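# Return the stray fork to the tray's fork slot

## Task

Take the fork that is lying loose and place it in the tray compartment that already holds forks. It may rest on top of them or next to them, but it must lie flat rather than on its edge, point lengthwise along the compartment, and have its handle facing the same direction as the other forks. Every item that started in the tray must still be in its own compartment at the end. Nothing may end up in the tray unless it sits with items of its own type. The fork must stay put without the robot holding it, so open the gripper and pull the arm away before finishing.

## Robot and tools

Robot: a single arm with six revolute joints and a two-finger parallel gripper. It may be mounted on a base that sits slightly tilted relative to the table.

Frame: the scene frame has its origin on the table surface straight below the arm's base. +z is up, and +y is to the left when you face along +x. Reported hand positions are in metres in this frame and may be a little off, especially far from the base.

execute_actions takes "actions", a list holding zero or one entry, plus an optional "pictures" boolean.
- Empty list: nothing is commanded; you get the current state and the camera images.
- Motion entry: {"rows": [...], "steps": n}. "rows" holds 1 to 15 rows; each row is 7 numbers. The first six are absolute target angles in radians, in this order: waist (-6.283 to 6.283), shoulder (-2.059 to 2.094), elbow (-3.927 to 0.192), forearm roll (-6.283 to 6.283), wrist pitch (-1.693 to 3.142), wrist roll (-6.283 to 6.283). These are not offsets; copy the style of the Joint positions line. The seventh number is the gripper opening command from -1 (shut) to +1 (wide open). Each row lasts one control step of 1/30 s; "steps" is 4 to 15 (default 15), and the final row repeats for any remaining steps.
- Wait entry: {"steps": n} with n up to 300; it returns once that many steps have passed since the previous result, with your thinking time counted in.
A call is rejected outright if a joint target lies more than 0.010 rad beyond its range and is also farther out than the joint's current angle. True joint ends can differ from the listed ones by up to 0.010 rad; targets past the real end are clipped, and the line "joint sent to its limit" may then appear (possibly referring to an earlier motion still running).

Motion limits: joint targets change at most 3.14 rad/s with a short ramp-up, and all joints are timed to arrive together. Per step a target is clamped to within 0.623 rad of the measured angle, and targets implying a hand jump over 70 mm get scaled back. So large moves take several calls. The last 4 steps of every action run after the result is returned, and the arm keeps heading toward your last row while you think, until it stalls or a step is HELD.

Result lines: a state line with end_effector_position (m), end_effector_quat_wxyz and linear/angular velocities; Joint positions and Joint velocities in the column order above, then the finger-pad gap in metres (0.084 fully open); grip_measured, the current opening on the command scale; joint torques (offset, scaled and noisy, nonzero even in free air). "joint command not followed" means a clearance check altered targets (mounts and posts count as part of the arm). HELD marks steps where your row was not fully sent. MOTOR HOT warns at 65 °C; at 80 °C an OVER-TEMPERATURE FAULT brakes the arm until it cools. A torque fault (load limits in N m: waist 47.5, shoulder 47.5, elbow 28.5, forearm roll 28.5, wrist pitch 19, wrist roll 19, including held weight) backs the joint off, pauses 10 s and drops the rest of the call.

Gripper geometry: fingers extend along the gripper's +z and close along its y axis. The reported position is the spot between the pads when shut, roughly 2 cm short of the fingertips; closing pushes the tips about 10 mm farther out. To hold something, keep commanding an opening well under grip_measured; the bigger the gap, the harder the squeeze (around 24 N per pad max). Closing quickly can hit harder. Re-sending the read grip_measured still grips lightly on parts up to about 6 cm wide.

zoom_image: {"camera": name, "region": [x0, y0, x1, y1]} gives a magnified crop of that camera's most recent full frame; pixel coordinates from the top-left, at most 504 x 504. Cameras: cam_head_left, cam_head_right, cam_high, cam_low, cam_wrist, all 672x504. Calibration (intrinsics, distortion, world-to-camera transforms) was provided and may be slightly off; the wrist camera moves with the hand.

finished_scene: {"scene": number of the current scene}. It ends that scene permanently and reports whether the goal holds; call it only after the fork rests correctly, the gripper is open and the arm has withdrawn.

Cautions: never push or drop anything off the table; avoid slamming, dropping, sliding objects, hard contacts and long loaded holds (motor heat). Loose items can occasionally get bumped by an outside disturbance, so check before releasing. Smooth, efficient motion is preferred.

Each tool is called after "Call:" as a command line: name --argument value for each argument, lists and objects as JSON in quotes; but a table of rows of numbers goes row by row, as --pt "numbers of a row", without its own name.

## Session

Call:
execute_actions --actions '[]'

Scene clock: 0.00 s of 4500.00 s.
end_effector_position=(+0.4390, +0.0903, +0.3418) grip_measured=+1.00 end_effector_quat_wxyz=(-0.293, +0.852, +0.423, +0.098) end_effector_velocity=(-0.000, -0.000, +0.000) end_effector_angular_velocity=(+0.001, +0.001, -0.000)
Joint positions: [-0.365  0.06  -1.123  0.806  1.595 -1.581  0.084]
Joint velocities: [-0.001 -0.     0.    -0.     0.001  0.    -0.   ]
Joint torques (N m, as the arm reports them, + toward a larger angle): no reading

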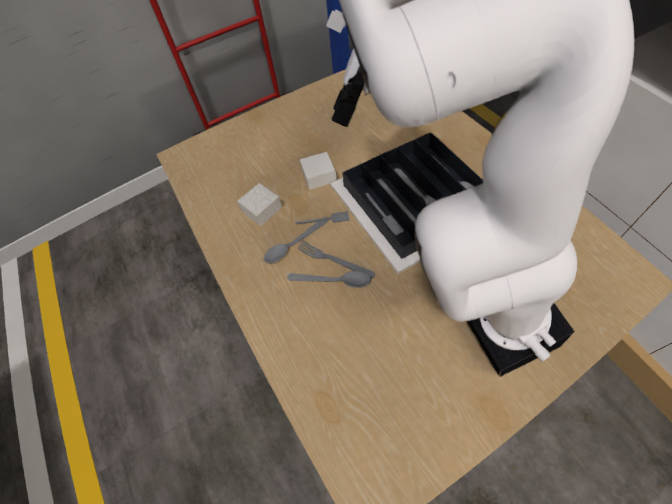

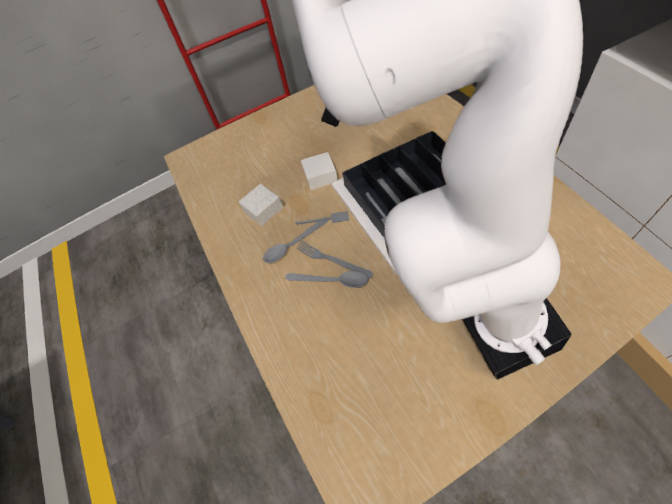

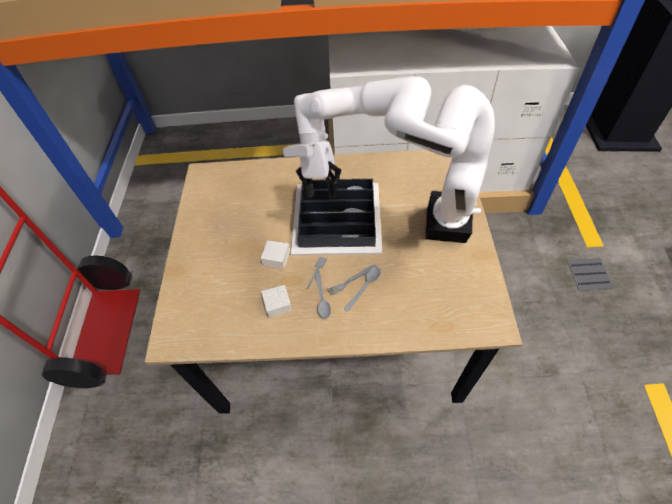

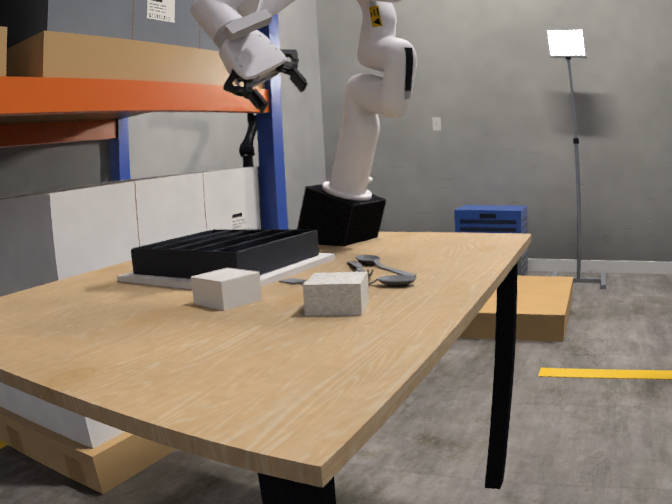

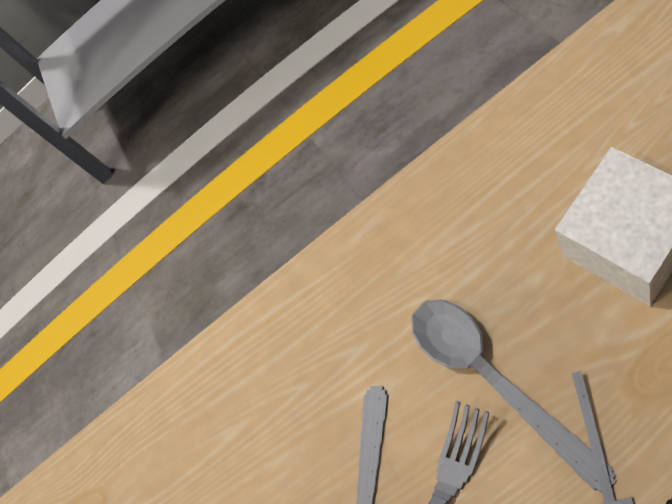

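Call:
execute_actions --actions '[{"rows":[[0.0,0.2,-1.3,0,1.1,0,1]],"steps":15}]'

Call:
execute_actions --actions '[{"steps":30}]' --pictures true

Call:
zoom_image --camera "cam_high" --region '[250,170,420,330]'

Scene clock: 0.73 s of 4500.00 s.
end_effector_position=(+0.4876, +0.0460, +0.2853) grip_measured=+1.00 end_effector_quat_wxyz=(-0.034, +0.926, +0.370, -0.073) end_effector_velocity=(+0.259, -0.153, -0.063) end_effector_angular_velocity=(-2.436, -0.261, -0.678)
Joint positions: [-0.117  0.155 -1.242  0.315  1.262 -1.073  0.084]
Joint velocities: [ 0.825  0.313 -0.4   -2.051 -1.107  2.486  0.   ]
Joint torques (N m, as the arm reports them, + toward a larger angle): [ -8.29 -25.6  -16.16  -0.45  -0.63   0.06]
Steps of this call (steps 1 to 11: nothing new was sent; steps 12 to 22: the first 11 steps of this action). Readings (joint positions):
12: [-0.365 0.060 -1.123 0.806 1.595 -1.581]
13: [-0.363 0.060 -1.124 0.802 1.592 -1.577]
15: [-0.343 0.068 -1.135 0.763 1.561 -1.537]
19: [-0.214 0.118 -1.197 0.532 1.390 -1.306]
22: the state above

Scene clock: 1.73 s of 4500.00 s.
end_effector_position=(+0.5357, +0.0326, +0.2865) grip_measured=+1.00 end_effector_quat_wxyz=(+0.157, +0.987, -0.023, -0.026) end_effector_velocity=(+0.000, -0.001, +0.000) end_effector_angular_velocity=(-0.001, -0.003, -0.004)
Joint positions: [-0.     0.2   -1.3    0.     1.1   -0.     0.084]
Joint velocities: [-0.001  0.     0.    -0.    -0.002  0.004 -0.   ]
Joint torques (N m, as the arm reports them, + toward a larger angle): [ -5.39 -25.78 -16.31  -1.26  -0.88   0.28]
Kept back: nothing.
Steps of this call (steps 1 to 4: the last 4 steps of your previous action; steps 5 to 30: the robot went on to your last target). Readings (joint positions):
1: [-0.092 0.165 -1.255 0.250 1.228 -0.989]
2: [-0.070 0.173 -1.266 0.193 1.198 -0.903]
4: [-0.038 0.185 -1.281 0.109 1.155 -0.730]
8: [-0.011 0.195 -1.295 0.032 1.116 -0.386]
30: the state above
camera_calibration (this result's frames):
cam_wrist: T_world_to_cam=[[-0.0359424, -0.948367, 0.315132, -0.00699857], [-0.997769, 0.0518071, 0.042109, 0.593483], [-0.0562609, -0.312915, -0.948113, 0.44206], [0, 0, 0, 1]] pos_world=[0.616778, 0.100943, 0.396337]

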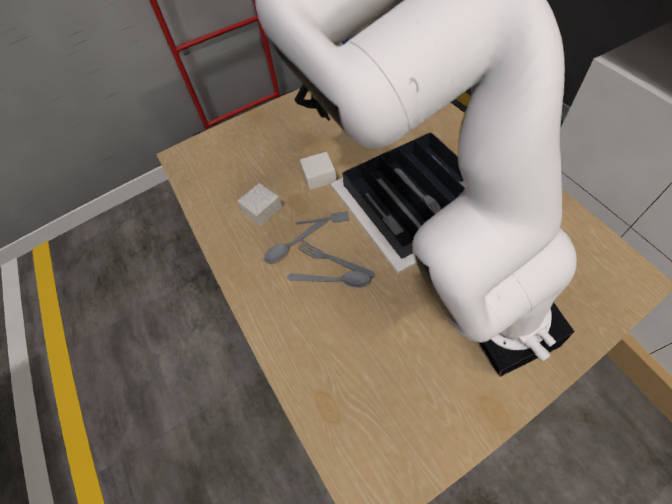

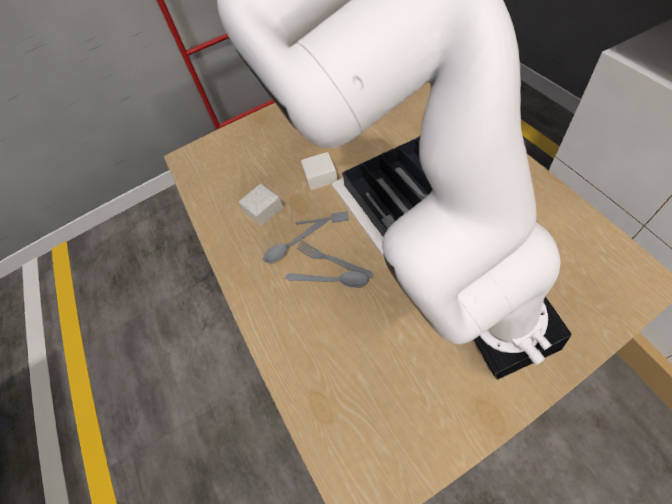

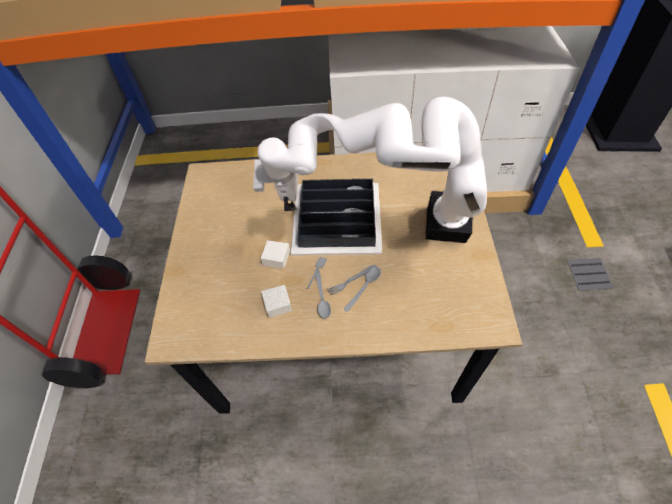

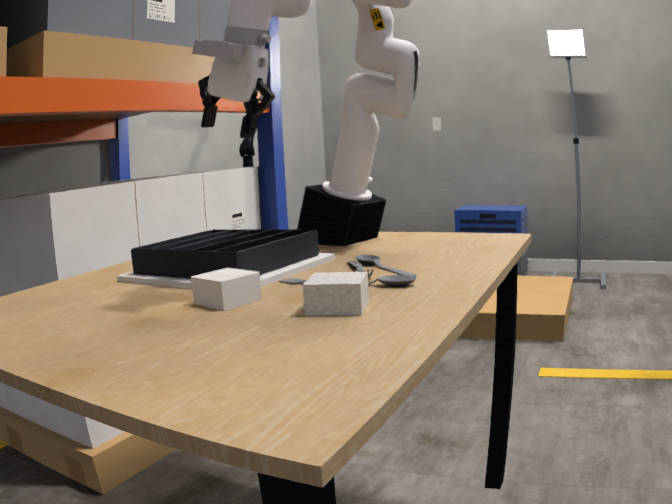

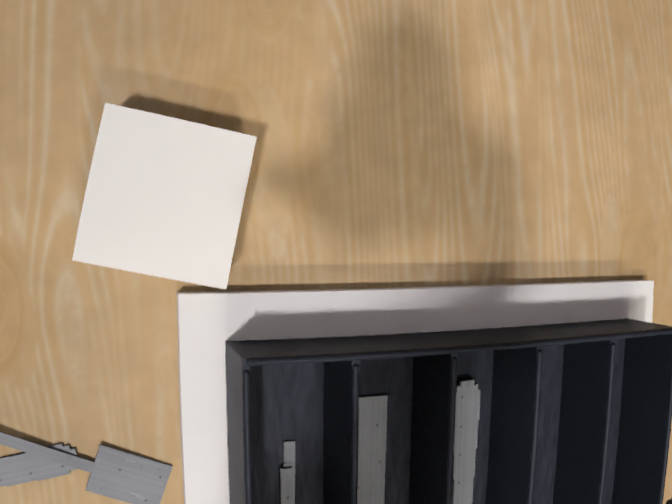

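Region (250, 170, 420, 330) of cam_high's 672x504 image, scaled by 2.965, with more detail than that image has; it fills the top 474 rows of this view, and the rest is white.

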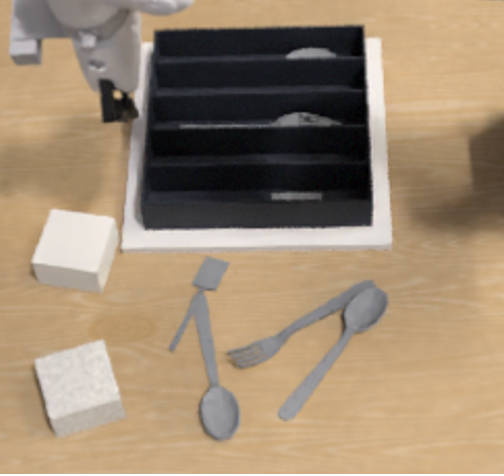

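Call:
execute_actions --actions '[{"rows":[[0.515,0.12,-0.7,1.15,0.3,-1.23,0.2]],"steps":15}]'

Call:
execute_actions --actions '[{"steps":20}]'

Call:
execute_actions --actions '[{"rows":[[0.515,0.23,-0.6,1.15,0.28,-1.23,0.2]],"steps":15}]' --pictures true

Scene clock: 3.40 s of 4500.00 s.
end_effector_position=(+0.5179, +0.1220, +0.2149) grip_measured=+0.19 end_effector_quat_wxyz=(+0.075, +0.993, +0.092, -0.016) end_effector_velocity=(-0.074, +0.301, -0.222) end_effector_angular_velocity=(+0.609, -0.106, +0.765)
Joint positions: [ 0.15   0.177 -1.125  0.2    0.9   -0.2    0.052]
Joint velocities: [ 0.533 -0.083  0.616  0.822 -0.821 -0.819 -0.   ]
Joint torques (N m, as the arm reports them, + toward a larger angle): [ -5.72 -25.31 -15.11  -0.85  -1.43   0.27]
Steps of this call (steps 1 to 15: the robot went on to your last target; steps 16 to 39: nothing new was sent; steps 40 to 50: the first 11 steps of this action). Readings (joint positions):
40: [0.000 0.200 -1.300 0.000 1.100 -0.000]
41: [0.002 0.199 -1.297 0.004 1.096 -0.004]
43: [0.026 0.194 -1.268 0.036 1.062 -0.037]
47: [0.098 0.185 -1.185 0.124 0.976 -0.124]
50: the state above

Scene clock: 4.07 s of 4500.00 s.
end_effector_position=(+0.4361, +0.2303, +0.1064) grip_measured=+0.19 end_effector_quat_wxyz=(-0.038, +0.943, +0.312, +0.114) end_effector_velocity=(-0.027, -0.011, -0.015) end_effector_angular_velocity=(-0.053, -0.146, +0.168)
Joint positions: [ 0.503  0.122 -0.713  1.11   0.32  -1.18   0.052]
Joint velocities: [ 0.109 -0.026  0.114  0.395 -0.205 -0.499  0.   ]
Joint torques (N m, as the arm reports them, + toward a larger angle): [ -3.87 -21.47 -12.62  -1.97  -1.09   0.2 ]
Kept back: nothing.
Steps of this call (steps 1 to 4: the last 4 steps of your previous action; steps 5 to 20: the robot went on to your last target). Readings (joint positions):
1: [0.168 0.174 -1.105 0.228 0.872 -0.228]
2: [0.186 0.171 -1.083 0.259 0.842 -0.259]
4: [0.224 0.165 -1.040 0.326 0.780 -0.326]
8: [0.304 0.153 -0.946 0.495 0.648 -0.496]
20: the state above

Scene clock: 4.43 s of 4500.00 s.
end_effector_position=(+0.3711, +0.1739, +0.0460) grip_measured=+0.19 end_effector_quat_wxyz=(-0.010, +0.954, +0.298, +0.033) end_effector_velocity=(-0.068, -0.058, -0.052) end_effector_angular_velocity=(-0.108, +0.138, -0.037)
Joint positions: [ 0.514  0.22  -0.61   1.147  0.284 -1.227  0.052]
Joint velocities: [ 0.009  0.105  0.095  0.024 -0.039 -0.03   0.   ]
Joint torques (N m, as the arm reports them, + toward a larger angle): [ -3.47 -22.66 -10.8   -1.15  -1.33   0.36]
Steps of this call (steps 1 to 11: the first 11 steps of this action). Readings (joint positions):
1: [0.506 0.122 -0.710 1.121 0.314 -1.194]
2: [0.508 0.123 -0.706 1.127 0.310 -1.203]
4: [0.510 0.145 -0.686 1.134 0.301 -1.211]
8: [0.512 0.200 -0.630 1.143 0.289 -1.222]
11: the state above
camera_calibration (this result's frames):
cam_wrist: T_world_to_cam=[[0.569418, -0.822033, 0.00496055, -0.0355136], [-0.819712, -0.568244, -0.0719092, 0.479025], [0.0619305, 0.0368801, -0.997399, 0.146496], [0, 0, 0, 1]] pos_world=[0.403812, 0.237607, 0.180737]

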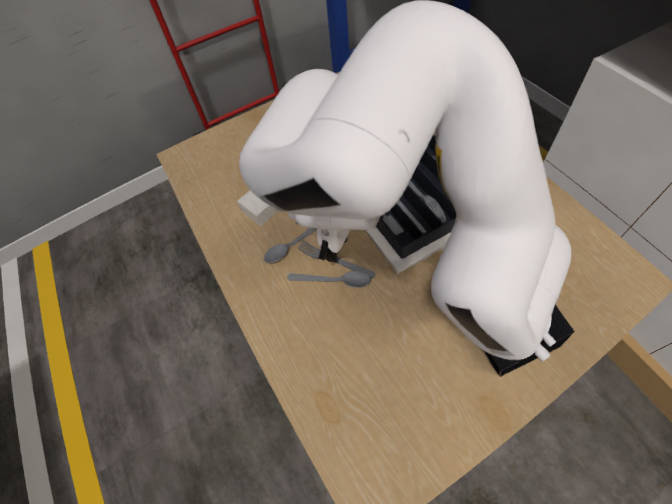

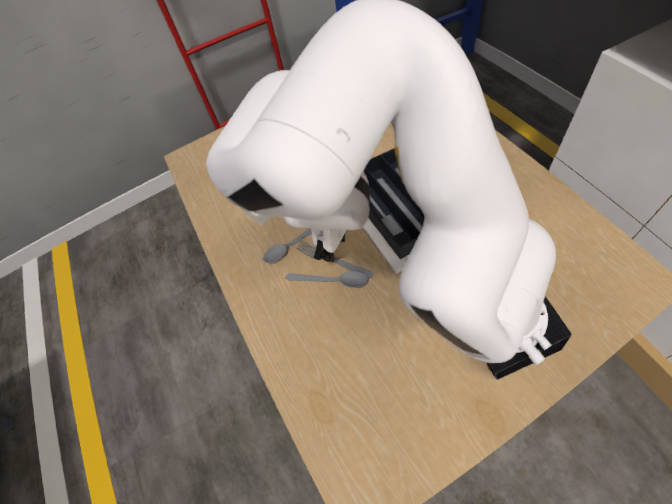

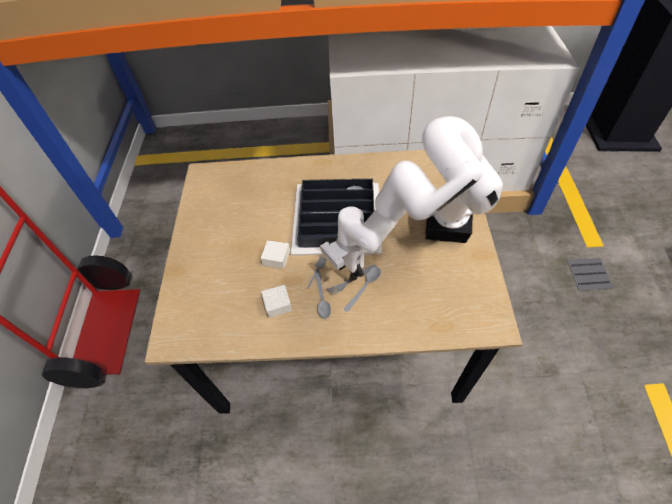

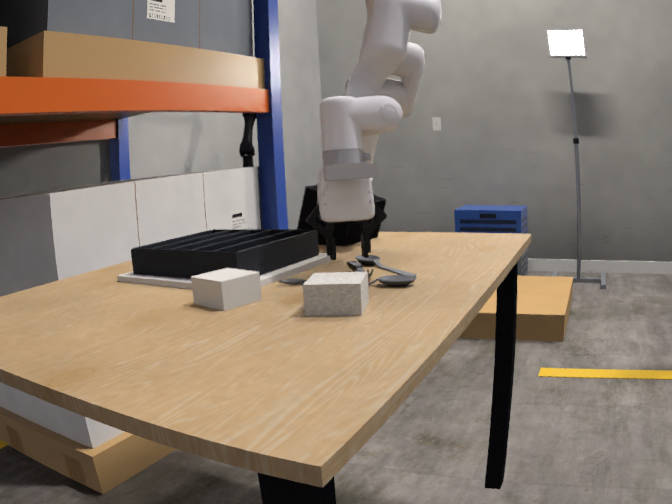

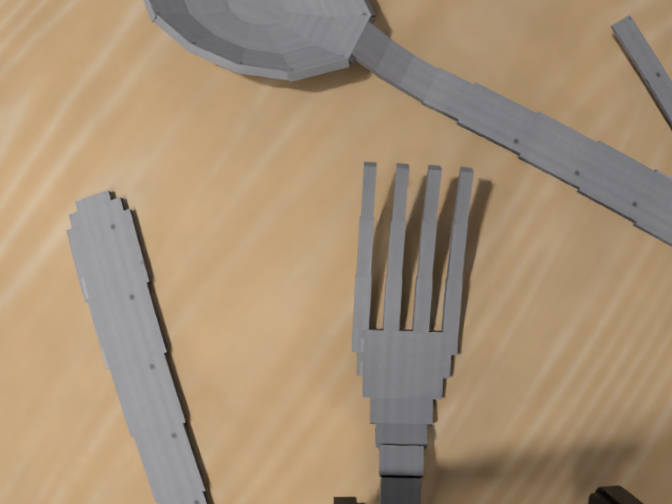

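Call:
execute_actions --actions '[{"rows":[[0.562,0.23,-0.6,1.15,0.28,-1.18,0.1],[0.562,0.23,-0.6,1.15,0.28,-1.18,0.1],[0.562,0.23,-0.6,1.15,0.28,-1.18,0.1],[0.562,0.23,-0.6,1.15,0.28,-1.18,0.1],[0.562,0.23,-0.6,1.15,0.28,-1.18,0.1],[0.562,0.27,-0.585,1.15,0.277,-1.18,0.1]],"steps":15}]'

Call:
execute_actions --actions '[{"steps":10}]' --pictures true

Scene clock: 5.13 s of 4500.00 s.
end_effector_position=(+0.3423, +0.1719, +0.0251) grip_measured=+0.09 end_effector_quat_wxyz=(-0.005, +0.957, +0.289, -0.001) end_effector_velocity=(-0.072, -0.050, -0.053) end_effector_angular_velocity=(-0.101, +0.168, -0.059)
Joint positions: [ 0.56   0.26  -0.588  1.15   0.278 -1.183  0.048]
Joint velocities: [ 0.02   0.132  0.068  0.002 -0.006  0.028 -0.   ]
Joint torques (N m, as the arm reports them, + toward a larger angle): [ -3.23 -23.02  -9.39  -1.59  -0.88   0.11]
Steps of this call (steps 1 to 4: the last 4 steps of your previous action; steps 5 to 10: the robot went on to your last target; steps 11 to 21: the first 11 steps of this action). Readings (joint positions):
11: [0.515 0.229 -0.601 1.150 0.280 -1.230]
12: [0.518 0.229 -0.601 1.150 0.280 -1.226]
14: [0.535 0.230 -0.600 1.150 0.280 -1.208]
18: [0.556 0.239 -0.598 1.150 0.279 -1.188]
21: the state above

Scene clock: 5.47 s of 4500.00 s.
end_effector_position=(+0.3383, +0.1691, +0.0215) grip_measured=+0.09 end_effector_quat_wxyz=(-0.003, +0.958, +0.287, -0.006) end_effector_velocity=(-0.003, -0.001, -0.002) end_effector_angular_velocity=(-0.003, +0.007, -0.001)
Joint positions: [ 0.562  0.269 -0.585  1.15   0.277 -1.18   0.048]
Joint velocities: [ 0.002  0.004  0.003 -0.     0.001  0.001 -0.   ]
Joint torques (N m, as the arm reports them, + toward a larger angle): [ -3.21 -20.33  -6.92  -0.82  -0.83   0.44]
Kept back: nothing.
Steps of this call (steps 1 to 4: the last 4 steps of your previous action; steps 5 to 10: the robot went on to your last target). Readings (joint positions):
1: [0.560 0.263 -0.586 1.150 0.278 -1.182]
2: [0.561 0.265 -0.586 1.150 0.278 -1.181]
4: [0.561 0.267 -0.586 1.150 0.277 -1.181]
8: [0.562 0.269 -0.586 1.150 0.277 -1.180]
10: the state above
camera_calibration (this result's frames):
cam_wrist: T_world_to_cam=[[0.551172, -0.834366, -0.00656942, -0.0120599], [-0.834337, -0.551209, 0.00713897, 0.448018], [-0.00957764, 0.0015463, -0.999953, 0.154559], [0, 0, 0, 1]] pos_world=[0.381925, 0.23665, 0.151274]

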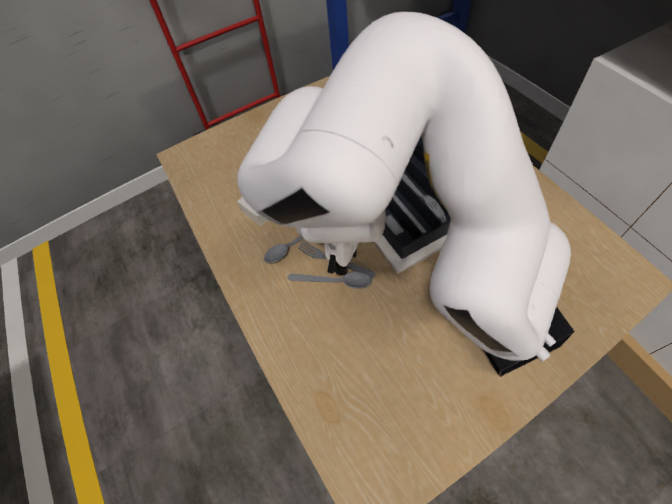

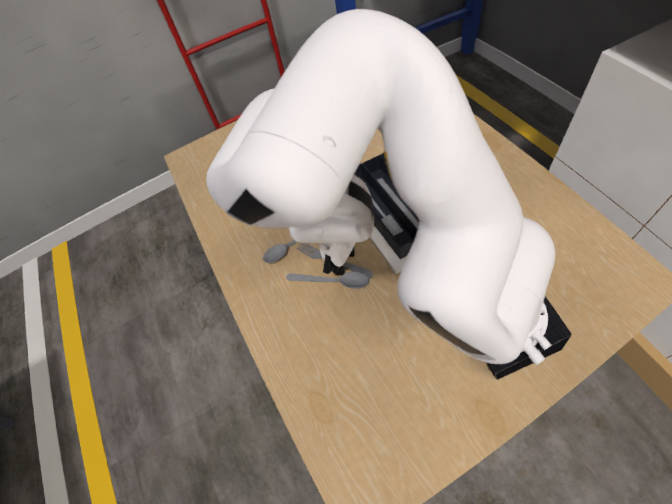

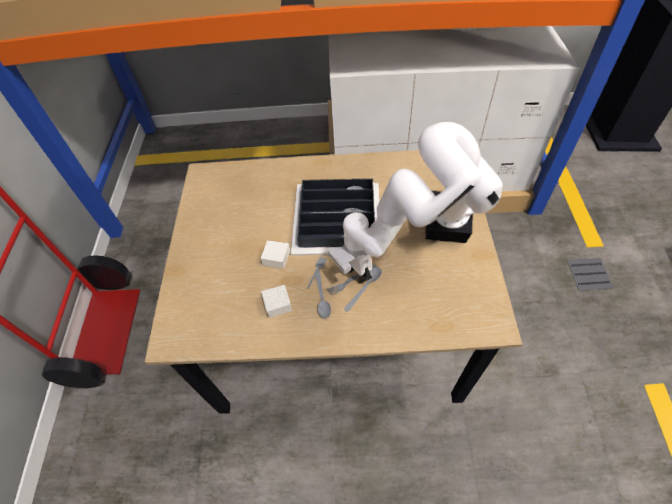

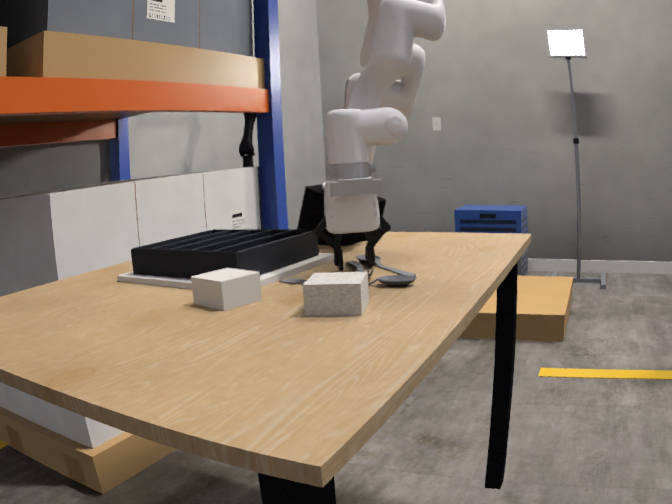

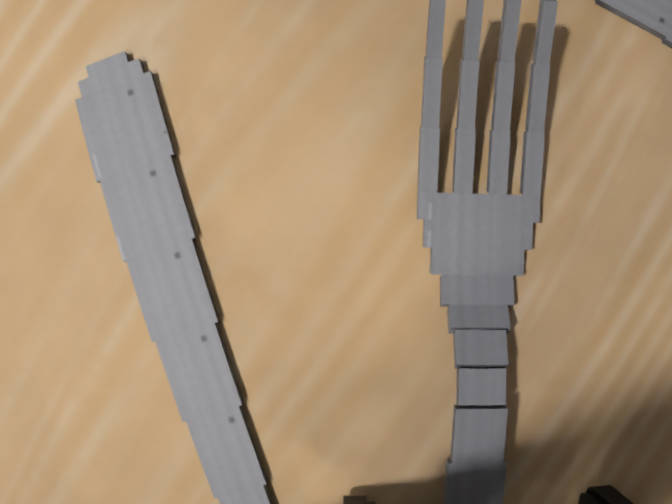

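Call:
execute_actions --actions '[{"rows":[[0.562,0.275,-0.585,1.15,0.277,-1.18,-0.4],[0.562,0.275,-0.585,1.15,0.277,-1.18,-1]],"steps":15}]'

Call:
execute_actions --actions '[{"rows":[[0.562,0.25,-0.6,1.15,0.28,-1.18,-1],[0.562,0.23,-0.61,1.15,0.28,-1.18,-1],[0.562,0.21,-0.63,1.15,0.28,-1.18,-1],[0.562,0.19,-0.65,1.15,0.28,-1.18,-1],[0.562,0.17,-0.67,1.15,0.28,-1.18,-1],[0.562,0.15,-0.69,1.15,0.29,-1.18,-1],[0.562,0.1,-0.75,1.15,0.3,-1.18,-1]],"steps":15}]'

Call:
execute_actions --actions '[{"steps":10}]' --pictures true

Call:
zoom_image --camera "cam_high" --region '[270,150,420,320]'

Scene clock: 6.03 s of 4500.00 s.
end_effector_position=(+0.3387, +0.1683, +0.0211) grip_measured=-0.69 end_effector_quat_wxyz=(-0.003, +0.958, +0.287, -0.006) end_effector_velocity=(-0.001, -0.000, -0.001) end_effector_angular_velocity=(-0.001, +0.003, +0.000)
Joint positions: [ 0.561  0.272 -0.587  1.15   0.275 -1.18   0.014]
Joint velocities: [0.001 0.002 0.001 0.    0.001 0.    0.   ]
Joint torques (N m, as the arm reports them, + toward a larger angle): [ -0.73 -11.83  -4.15  -1.     0.93   0.31]
Steps of this call (steps 1 to 6: the robot went on to your last target; steps 7 to 17: the first 11 steps of this action). Readings (joint positions):
7: [0.562 0.270 -0.585 1.150 0.277 -1.180]
8: [0.562 0.270 -0.585 1.150 0.277 -1.180]
10: [0.561 0.271 -0.586 1.150 0.275 -1.180]
14: [0.561 0.272 -0.587 1.150 0.275 -1.180]
17: the state above

Scene clock: 6.53 s of 4500.00 s.
end_effector_position=(+0.4020, +0.2267, +0.0719) grip_measured=-0.69 end_effector_quat_wxyz=(-0.031, +0.947, +0.309, +0.077) end_effector_velocity=(+0.236, +0.221, +0.229) end_effector_angular_velocity=(+0.397, -0.570, +0.179)
Joint positions: [ 0.563  0.172 -0.676  1.15   0.29  -1.18   0.014]
Joint velocities: [-0.005 -0.365 -0.372  0.001  0.053  0.     0.   ]
Joint torques (N m, as the arm reports them, + toward a larger angle): [ -3.62 -22.56 -10.23  -1.15  -1.49   0.34]
Steps of this call (steps 1 to 4: the last 4 steps of your previous action; steps 5 to 15: the first 11 steps of this action). Readings (joint positions):
5: [0.561 0.272 -0.587 1.150 0.275 -1.180]
6: [0.561 0.271 -0.587 1.150 0.276 -1.180]
8: [0.563 0.261 -0.591 1.150 0.282 -1.180]
12: [0.564 0.209 -0.639 1.150 0.285 -1.180]
15: the state above

Scene clock: 6.87 s of 4500.00 s.
end_effector_position=(+0.4431, +0.2669, +0.1190) grip_measured=-0.69 end_effector_quat_wxyz=(-0.050, +0.935, +0.323, +0.138) end_effector_velocity=(+0.012, +0.014, +0.018) end_effector_angular_velocity=(+0.028, -0.033, +0.011)
Joint positions: [ 0.562  0.104 -0.745  1.15   0.3   -1.18   0.014]
Joint velocities: [-0.002 -0.024 -0.023  0.001  0.008 -0.     0.   ]
Joint torques (N m, as the arm reports them, + toward a larger angle): [ -3.2  -22.38 -12.09  -0.97  -1.28   0.04]
Kept back: nothing.
Steps of this call (steps 1 to 4: the last 4 steps of your previous action; steps 5 to 10: the robot went on to your last target). Readings (joint positions):
1: [0.563 0.160 -0.689 1.150 0.292 -1.180]
2: [0.563 0.148 -0.702 1.150 0.294 -1.180]
4: [0.563 0.126 -0.725 1.150 0.296 -1.180]
8: [0.562 0.106 -0.743 1.150 0.299 -1.180]
10: the state above
camera_calibration (this result's frames):
cam_wrist: T_world_to_cam=[[0.618546, -0.785748, -0.00080946, -0.0311298], [-0.751096, -0.590964, -0.294306, 0.598252], [0.230772, 0.18265, -0.955711, 0.0928003], [0, 0, 0, 1]] pos_world=[0.447184, 0.312136, 0.264734]

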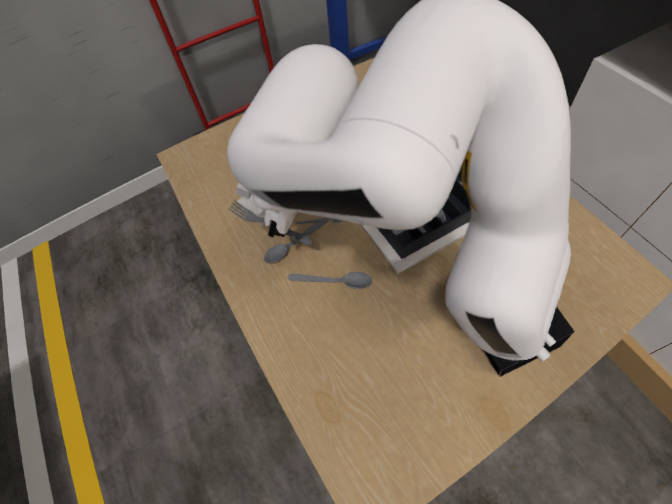

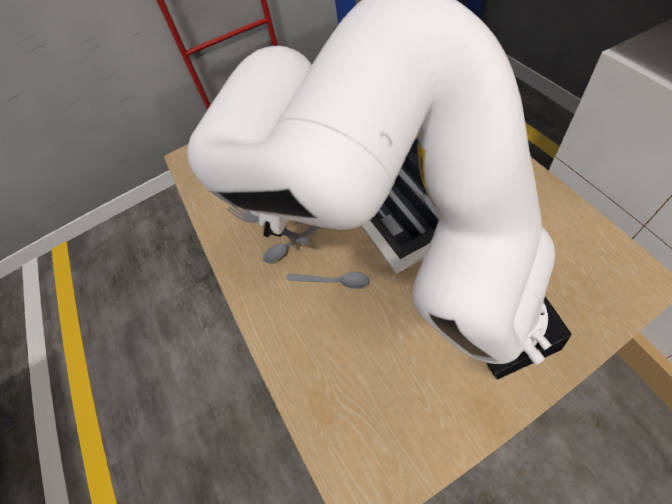

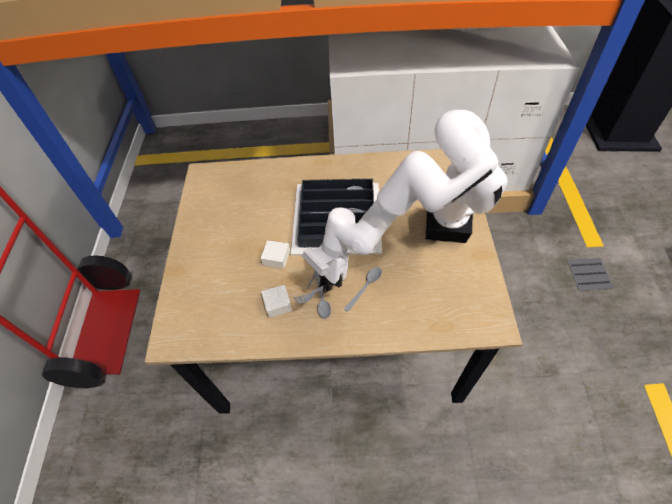

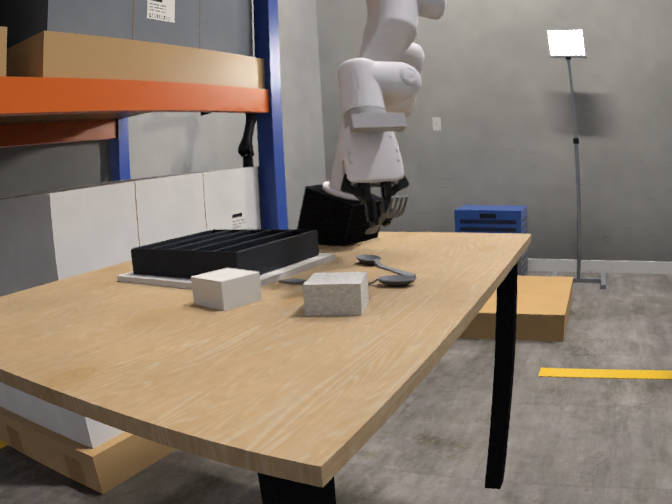

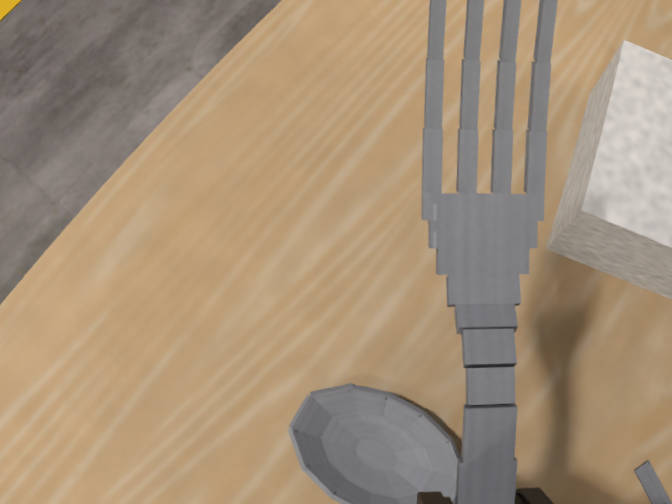

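Region (270, 150, 420, 320) of cam_high's 672x504 image, scaled by 2.965, with more detail than that image has; it fills the left 445 columns of this view, and the rest is white.

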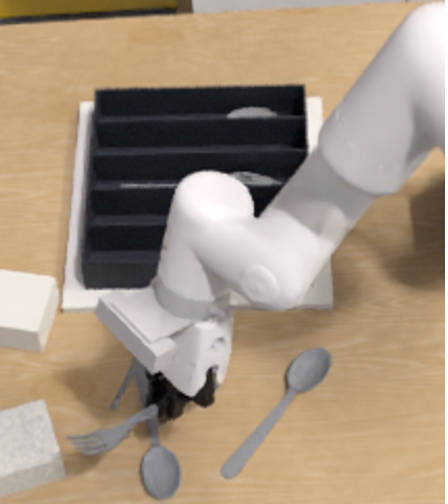

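Call:
execute_actions --actions '[{"rows":[[0.3,0.05,-0.8,0.9,0.5,-2.2,-1],[0.3,0.05,-0.8,0.9,0.5,-2.2,-1],[0.3,0.05,-0.8,0.9,0.5,-2.2,-1],[0.3,0.05,-0.8,0.9,0.5,-2.2,-1],[0.3,0.05,-0.8,0.9,0.5,-2.2,-1],[0.3,0.05,-0.8,0.9,0.5,-2.2,-1],[0.3,0.05,-0.8,0.9,0.5,-2.2,-1],[0.3,0.05,-0.8,0.9,0.5,-2.2,-1],[-0.327,0.183,-0.738,0.51,0.684,-3.91,-1]],"steps":15}]'

Call:
execute_actions --actions '[{"steps":30}]' --pictures true

Scene clock: 7.70 s of 4500.00 s.
end_effector_position=(+0.4794, +0.2177, +0.1583) grip_measured=-0.69 end_effector_quat_wxyz=(-0.009, +0.814, +0.562, +0.145) end_effector_velocity=(+0.082, -0.320, +0.065) end_effector_angular_velocity=(-0.710, -0.276, +1.799)
Joint positions: [ 0.37   0.068 -0.784  0.969  0.438 -1.692  0.014]
Joint velocities: [-0.775  0.023 -0.038 -0.645  0.354 -1.996  0.   ]
Joint torques (N m, as the arm reports them, + toward a larger angle): [ -1.64 -16.5   -9.04  -0.35  -1.14   0.6 ]
Steps of this call (steps 1 to 14: the robot went on to your last target; steps 15 to 25: the first 11 steps of this action). Readings (joint positions):
15: [0.562 0.100 -0.750 1.150 0.300 -1.180]
16: [0.561 0.100 -0.750 1.148 0.302 -1.184]
18: [0.546 0.097 -0.753 1.133 0.315 -1.224]
22: [0.449 0.079 -0.772 1.042 0.386 -1.465]
25: the state above

Scene clock: 8.70 s of 4500.00 s.
end_effector_position=(+0.4035, -0.0811, +0.1628) grip_measured=-0.69 end_effector_quat_wxyz=(+0.004, +0.376, +0.927, +0.002) end_effector_velocity=(-0.062, -0.087, +0.005) end_effector_angular_velocity=(-0.028, +0.098, +2.461)
Joint positions: [-0.301  0.179 -0.739  0.527  0.675 -3.152  0.014]
Joint velocities: [-0.237  0.037  0.013 -0.155  0.085 -2.581  0.   ]
Joint torques (N m, as the arm reports them, + toward a larger angle): [ -2.61 -21.63 -14.16  -0.76  -1.18   0.38]
Kept back: nothing.
Steps of this call (steps 1 to 4: the last 4 steps of your previous action; steps 5 to 30: the robot went on to your last target). Readings (joint positions):
1: [0.345 0.071 -0.784 0.950 0.448 -1.753]
2: [0.323 0.076 -0.782 0.933 0.456 -1.799]
4: [0.276 0.087 -0.775 0.898 0.474 -1.844]
8: [0.178 0.103 -0.769 0.835 0.508 -1.920]
30: the state above
camera_calibration (this result's frames):
cam_wrist: T_world_to_cam=[[0.695337, 0.718616, 0.00984343, -0.190768], [0.718633, -0.695385, 0.00228639, -0.274048], [0.00848801, 0.005484, -0.999949, 0.289841], [0, 0, 0, 1]] pos_world=[0.327127, -0.0550697, 0.292331]

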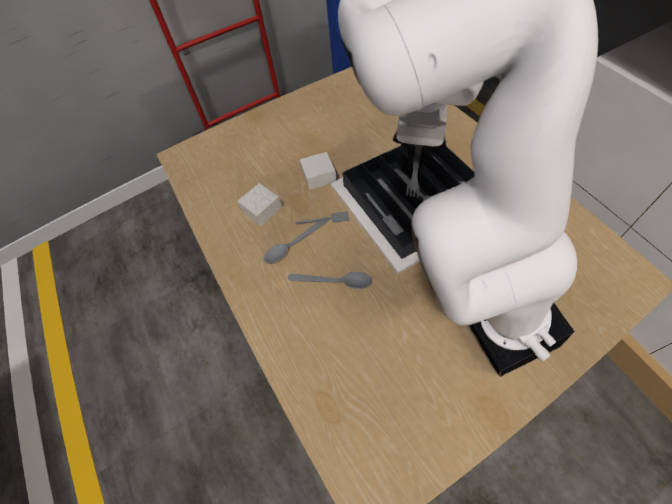

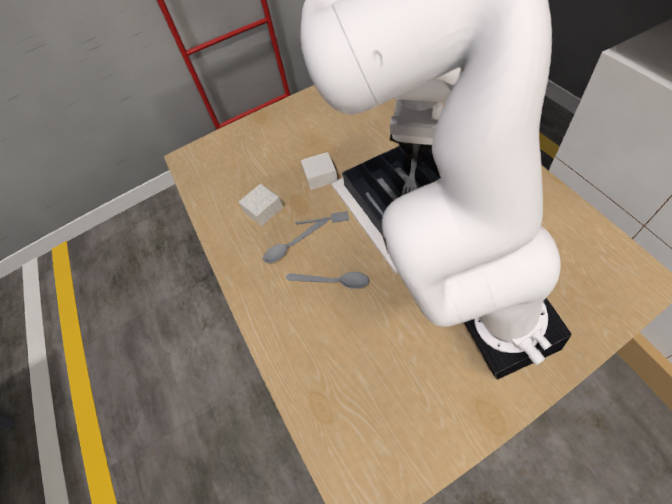

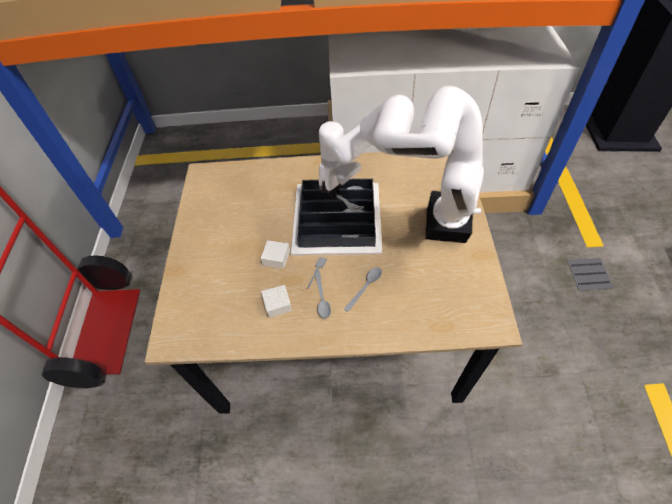

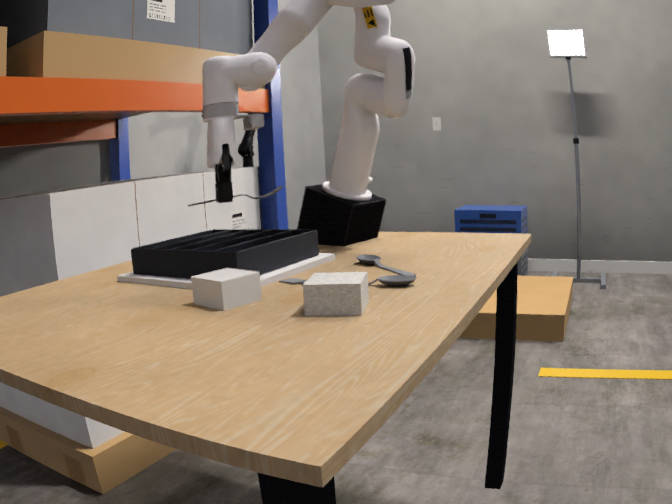

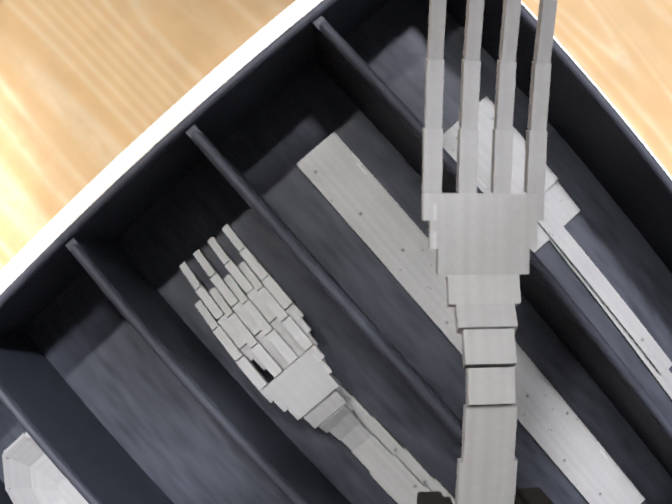

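Call:
execute_actions --actions '[{"rows":[[-0.29,0.31,-0.765,0.61,0.59,-3.99,-1]],"steps":15}]'

Call:
execute_actions --actions '[{"rows":[[-0.251,0.45,-0.794,0.72,0.493,-4.08,-1]],"steps":15}]'

Call:
execute_actions --actions '[{"steps":8}]' --pictures true

Scene clock: 9.37 s of 4500.00 s.
end_effector_position=(+0.4020, -0.0948, +0.1249) grip_measured=-0.69 end_effector_quat_wxyz=(+0.001, +0.013, +1.000, +0.004) end_effector_velocity=(+0.023, -0.010, -0.008) end_effector_angular_velocity=(-0.025, -0.057, +0.039)
Joint positions: [-0.292  0.303 -0.762  0.603  0.597 -3.982  0.014]
Joint velocities: [ 0.018  0.059 -0.044  0.066 -0.073 -0.082 -0.   ]
Joint torques (N m, as the arm reports them, + toward a larger angle): [ -5.   -22.57 -12.69  -1.49  -1.36   0.5 ]
Steps of this call (steps 1 to 9: the robot went on to your last target; steps 10 to 20: the first 11 steps of this action). Readings (joint positions):
10: [-0.325 0.183 -0.738 0.511 0.683 -3.840]
11: [-0.324 0.186 -0.740 0.514 0.680 -3.863]
13: [-0.315 0.217 -0.750 0.540 0.654 -3.908]
17: [-0.296 0.289 -0.757 0.591 0.609 -3.967]
20: the state above

Scene clock: 9.87 s of 4500.00 s.
end_effector_position=(+0.3988, -0.1024, +0.0789) grip_measured=-0.69 end_effector_quat_wxyz=(-0.003, +0.012, +1.000, +0.001) end_effector_velocity=(+0.023, -0.012, -0.011) end_effector_angular_velocity=(-0.038, -0.056, +0.016)
Joint positions: [-0.254  0.441 -0.791  0.712  0.5   -4.073  0.014]
Joint velocities: [ 0.023  0.068 -0.053  0.077 -0.08  -0.067 -0.   ]
Joint torques (N m, as the arm reports them, + toward a larger angle): [ -5.73 -24.54 -10.74  -0.87  -1.48   0.34]
Steps of this call (steps 1 to 4: the last 4 steps of your previous action; steps 5 to 15: the first 11 steps of this action). Readings (joint positions):
5: [-0.290 0.308 -0.765 0.609 0.591 -3.988]
6: [-0.290 0.311 -0.766 0.612 0.588 -3.992]
8: [-0.280 0.344 -0.776 0.640 0.562 -4.015]
12: [-0.258 0.426 -0.785 0.698 0.513 -4.062]
15: the state above

Scene clock: 10.13 s of 4500.00 s.
end_effector_position=(+0.4001, -0.1033, +0.0775) grip_measured=-0.69 end_effector_quat_wxyz=(-0.001, +0.012, +1.000, -0.000) end_effector_velocity=(-0.000, -0.000, -0.002) end_effector_angular_velocity=(-0.001, -0.001, -0.000)
Joint positions: [-0.251  0.448 -0.794  0.719  0.494 -4.079  0.014]
Joint velocities: [ 0.002  0.005 -0.001  0.006 -0.005 -0.005 -0.   ]
Joint torques (N m, as the arm reports them, + toward a larger angle): [ -4.59 -20.74 -10.35  -1.05  -1.18   0.26]
Kept back: nothing.
Steps of this call (steps 1 to 4: the last 4 steps of your previous action; steps 5 to 8: the robot went on to your last target). Readings (joint positions):
1: [-0.253 0.443 -0.792 0.714 0.498 -4.075]
2: [-0.252 0.445 -0.793 0.716 0.497 -4.077]
4: [-0.252 0.447 -0.794 0.718 0.495 -4.078]
8: the state above
camera_calibration (this result's frames):
cam_wrist: T_world_to_cam=[[0.0229108, 0.999732, 0.00328267, 0.12697], [0.999725, -0.022894, -0.00508333, -0.329292], [-0.00500681, 0.00339823, -0.999982, 0.209859], [0, 0, 0, 1]] pos_world=[0.327344, -0.135188, 0.207765]

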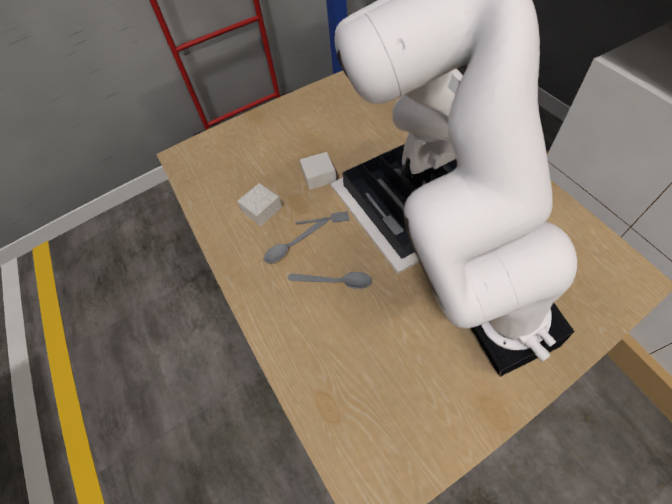

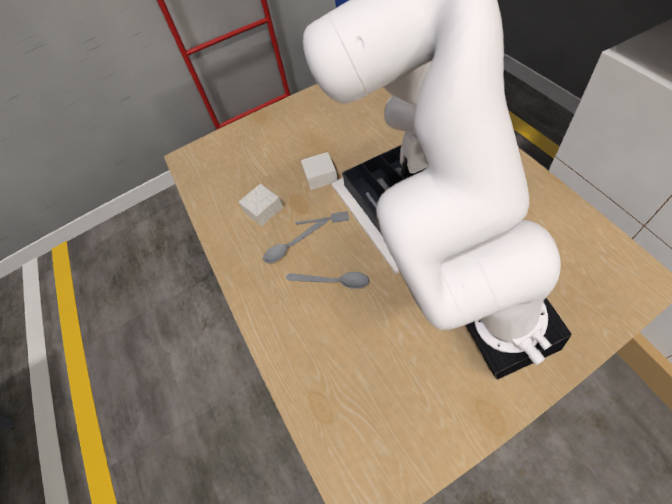

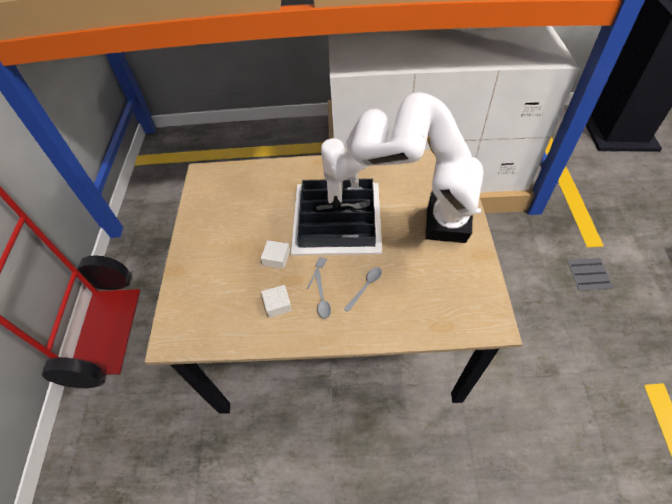

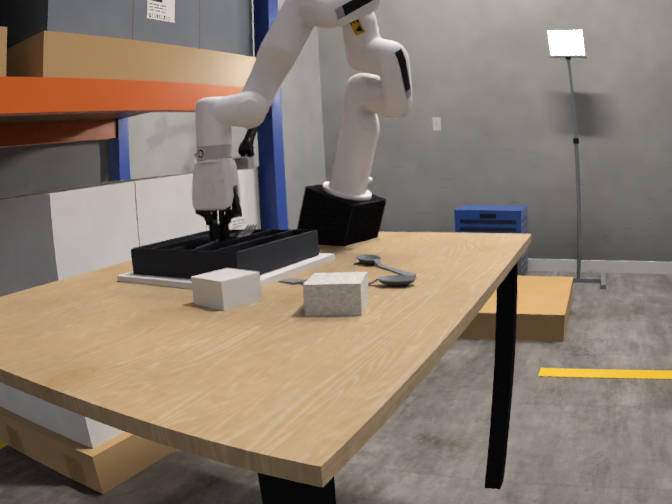

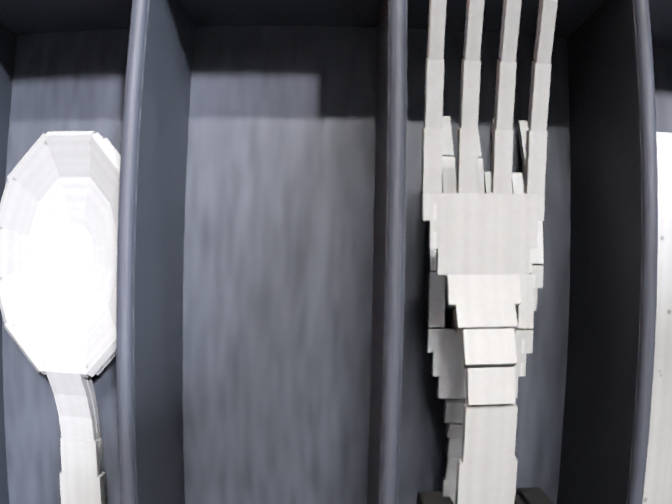

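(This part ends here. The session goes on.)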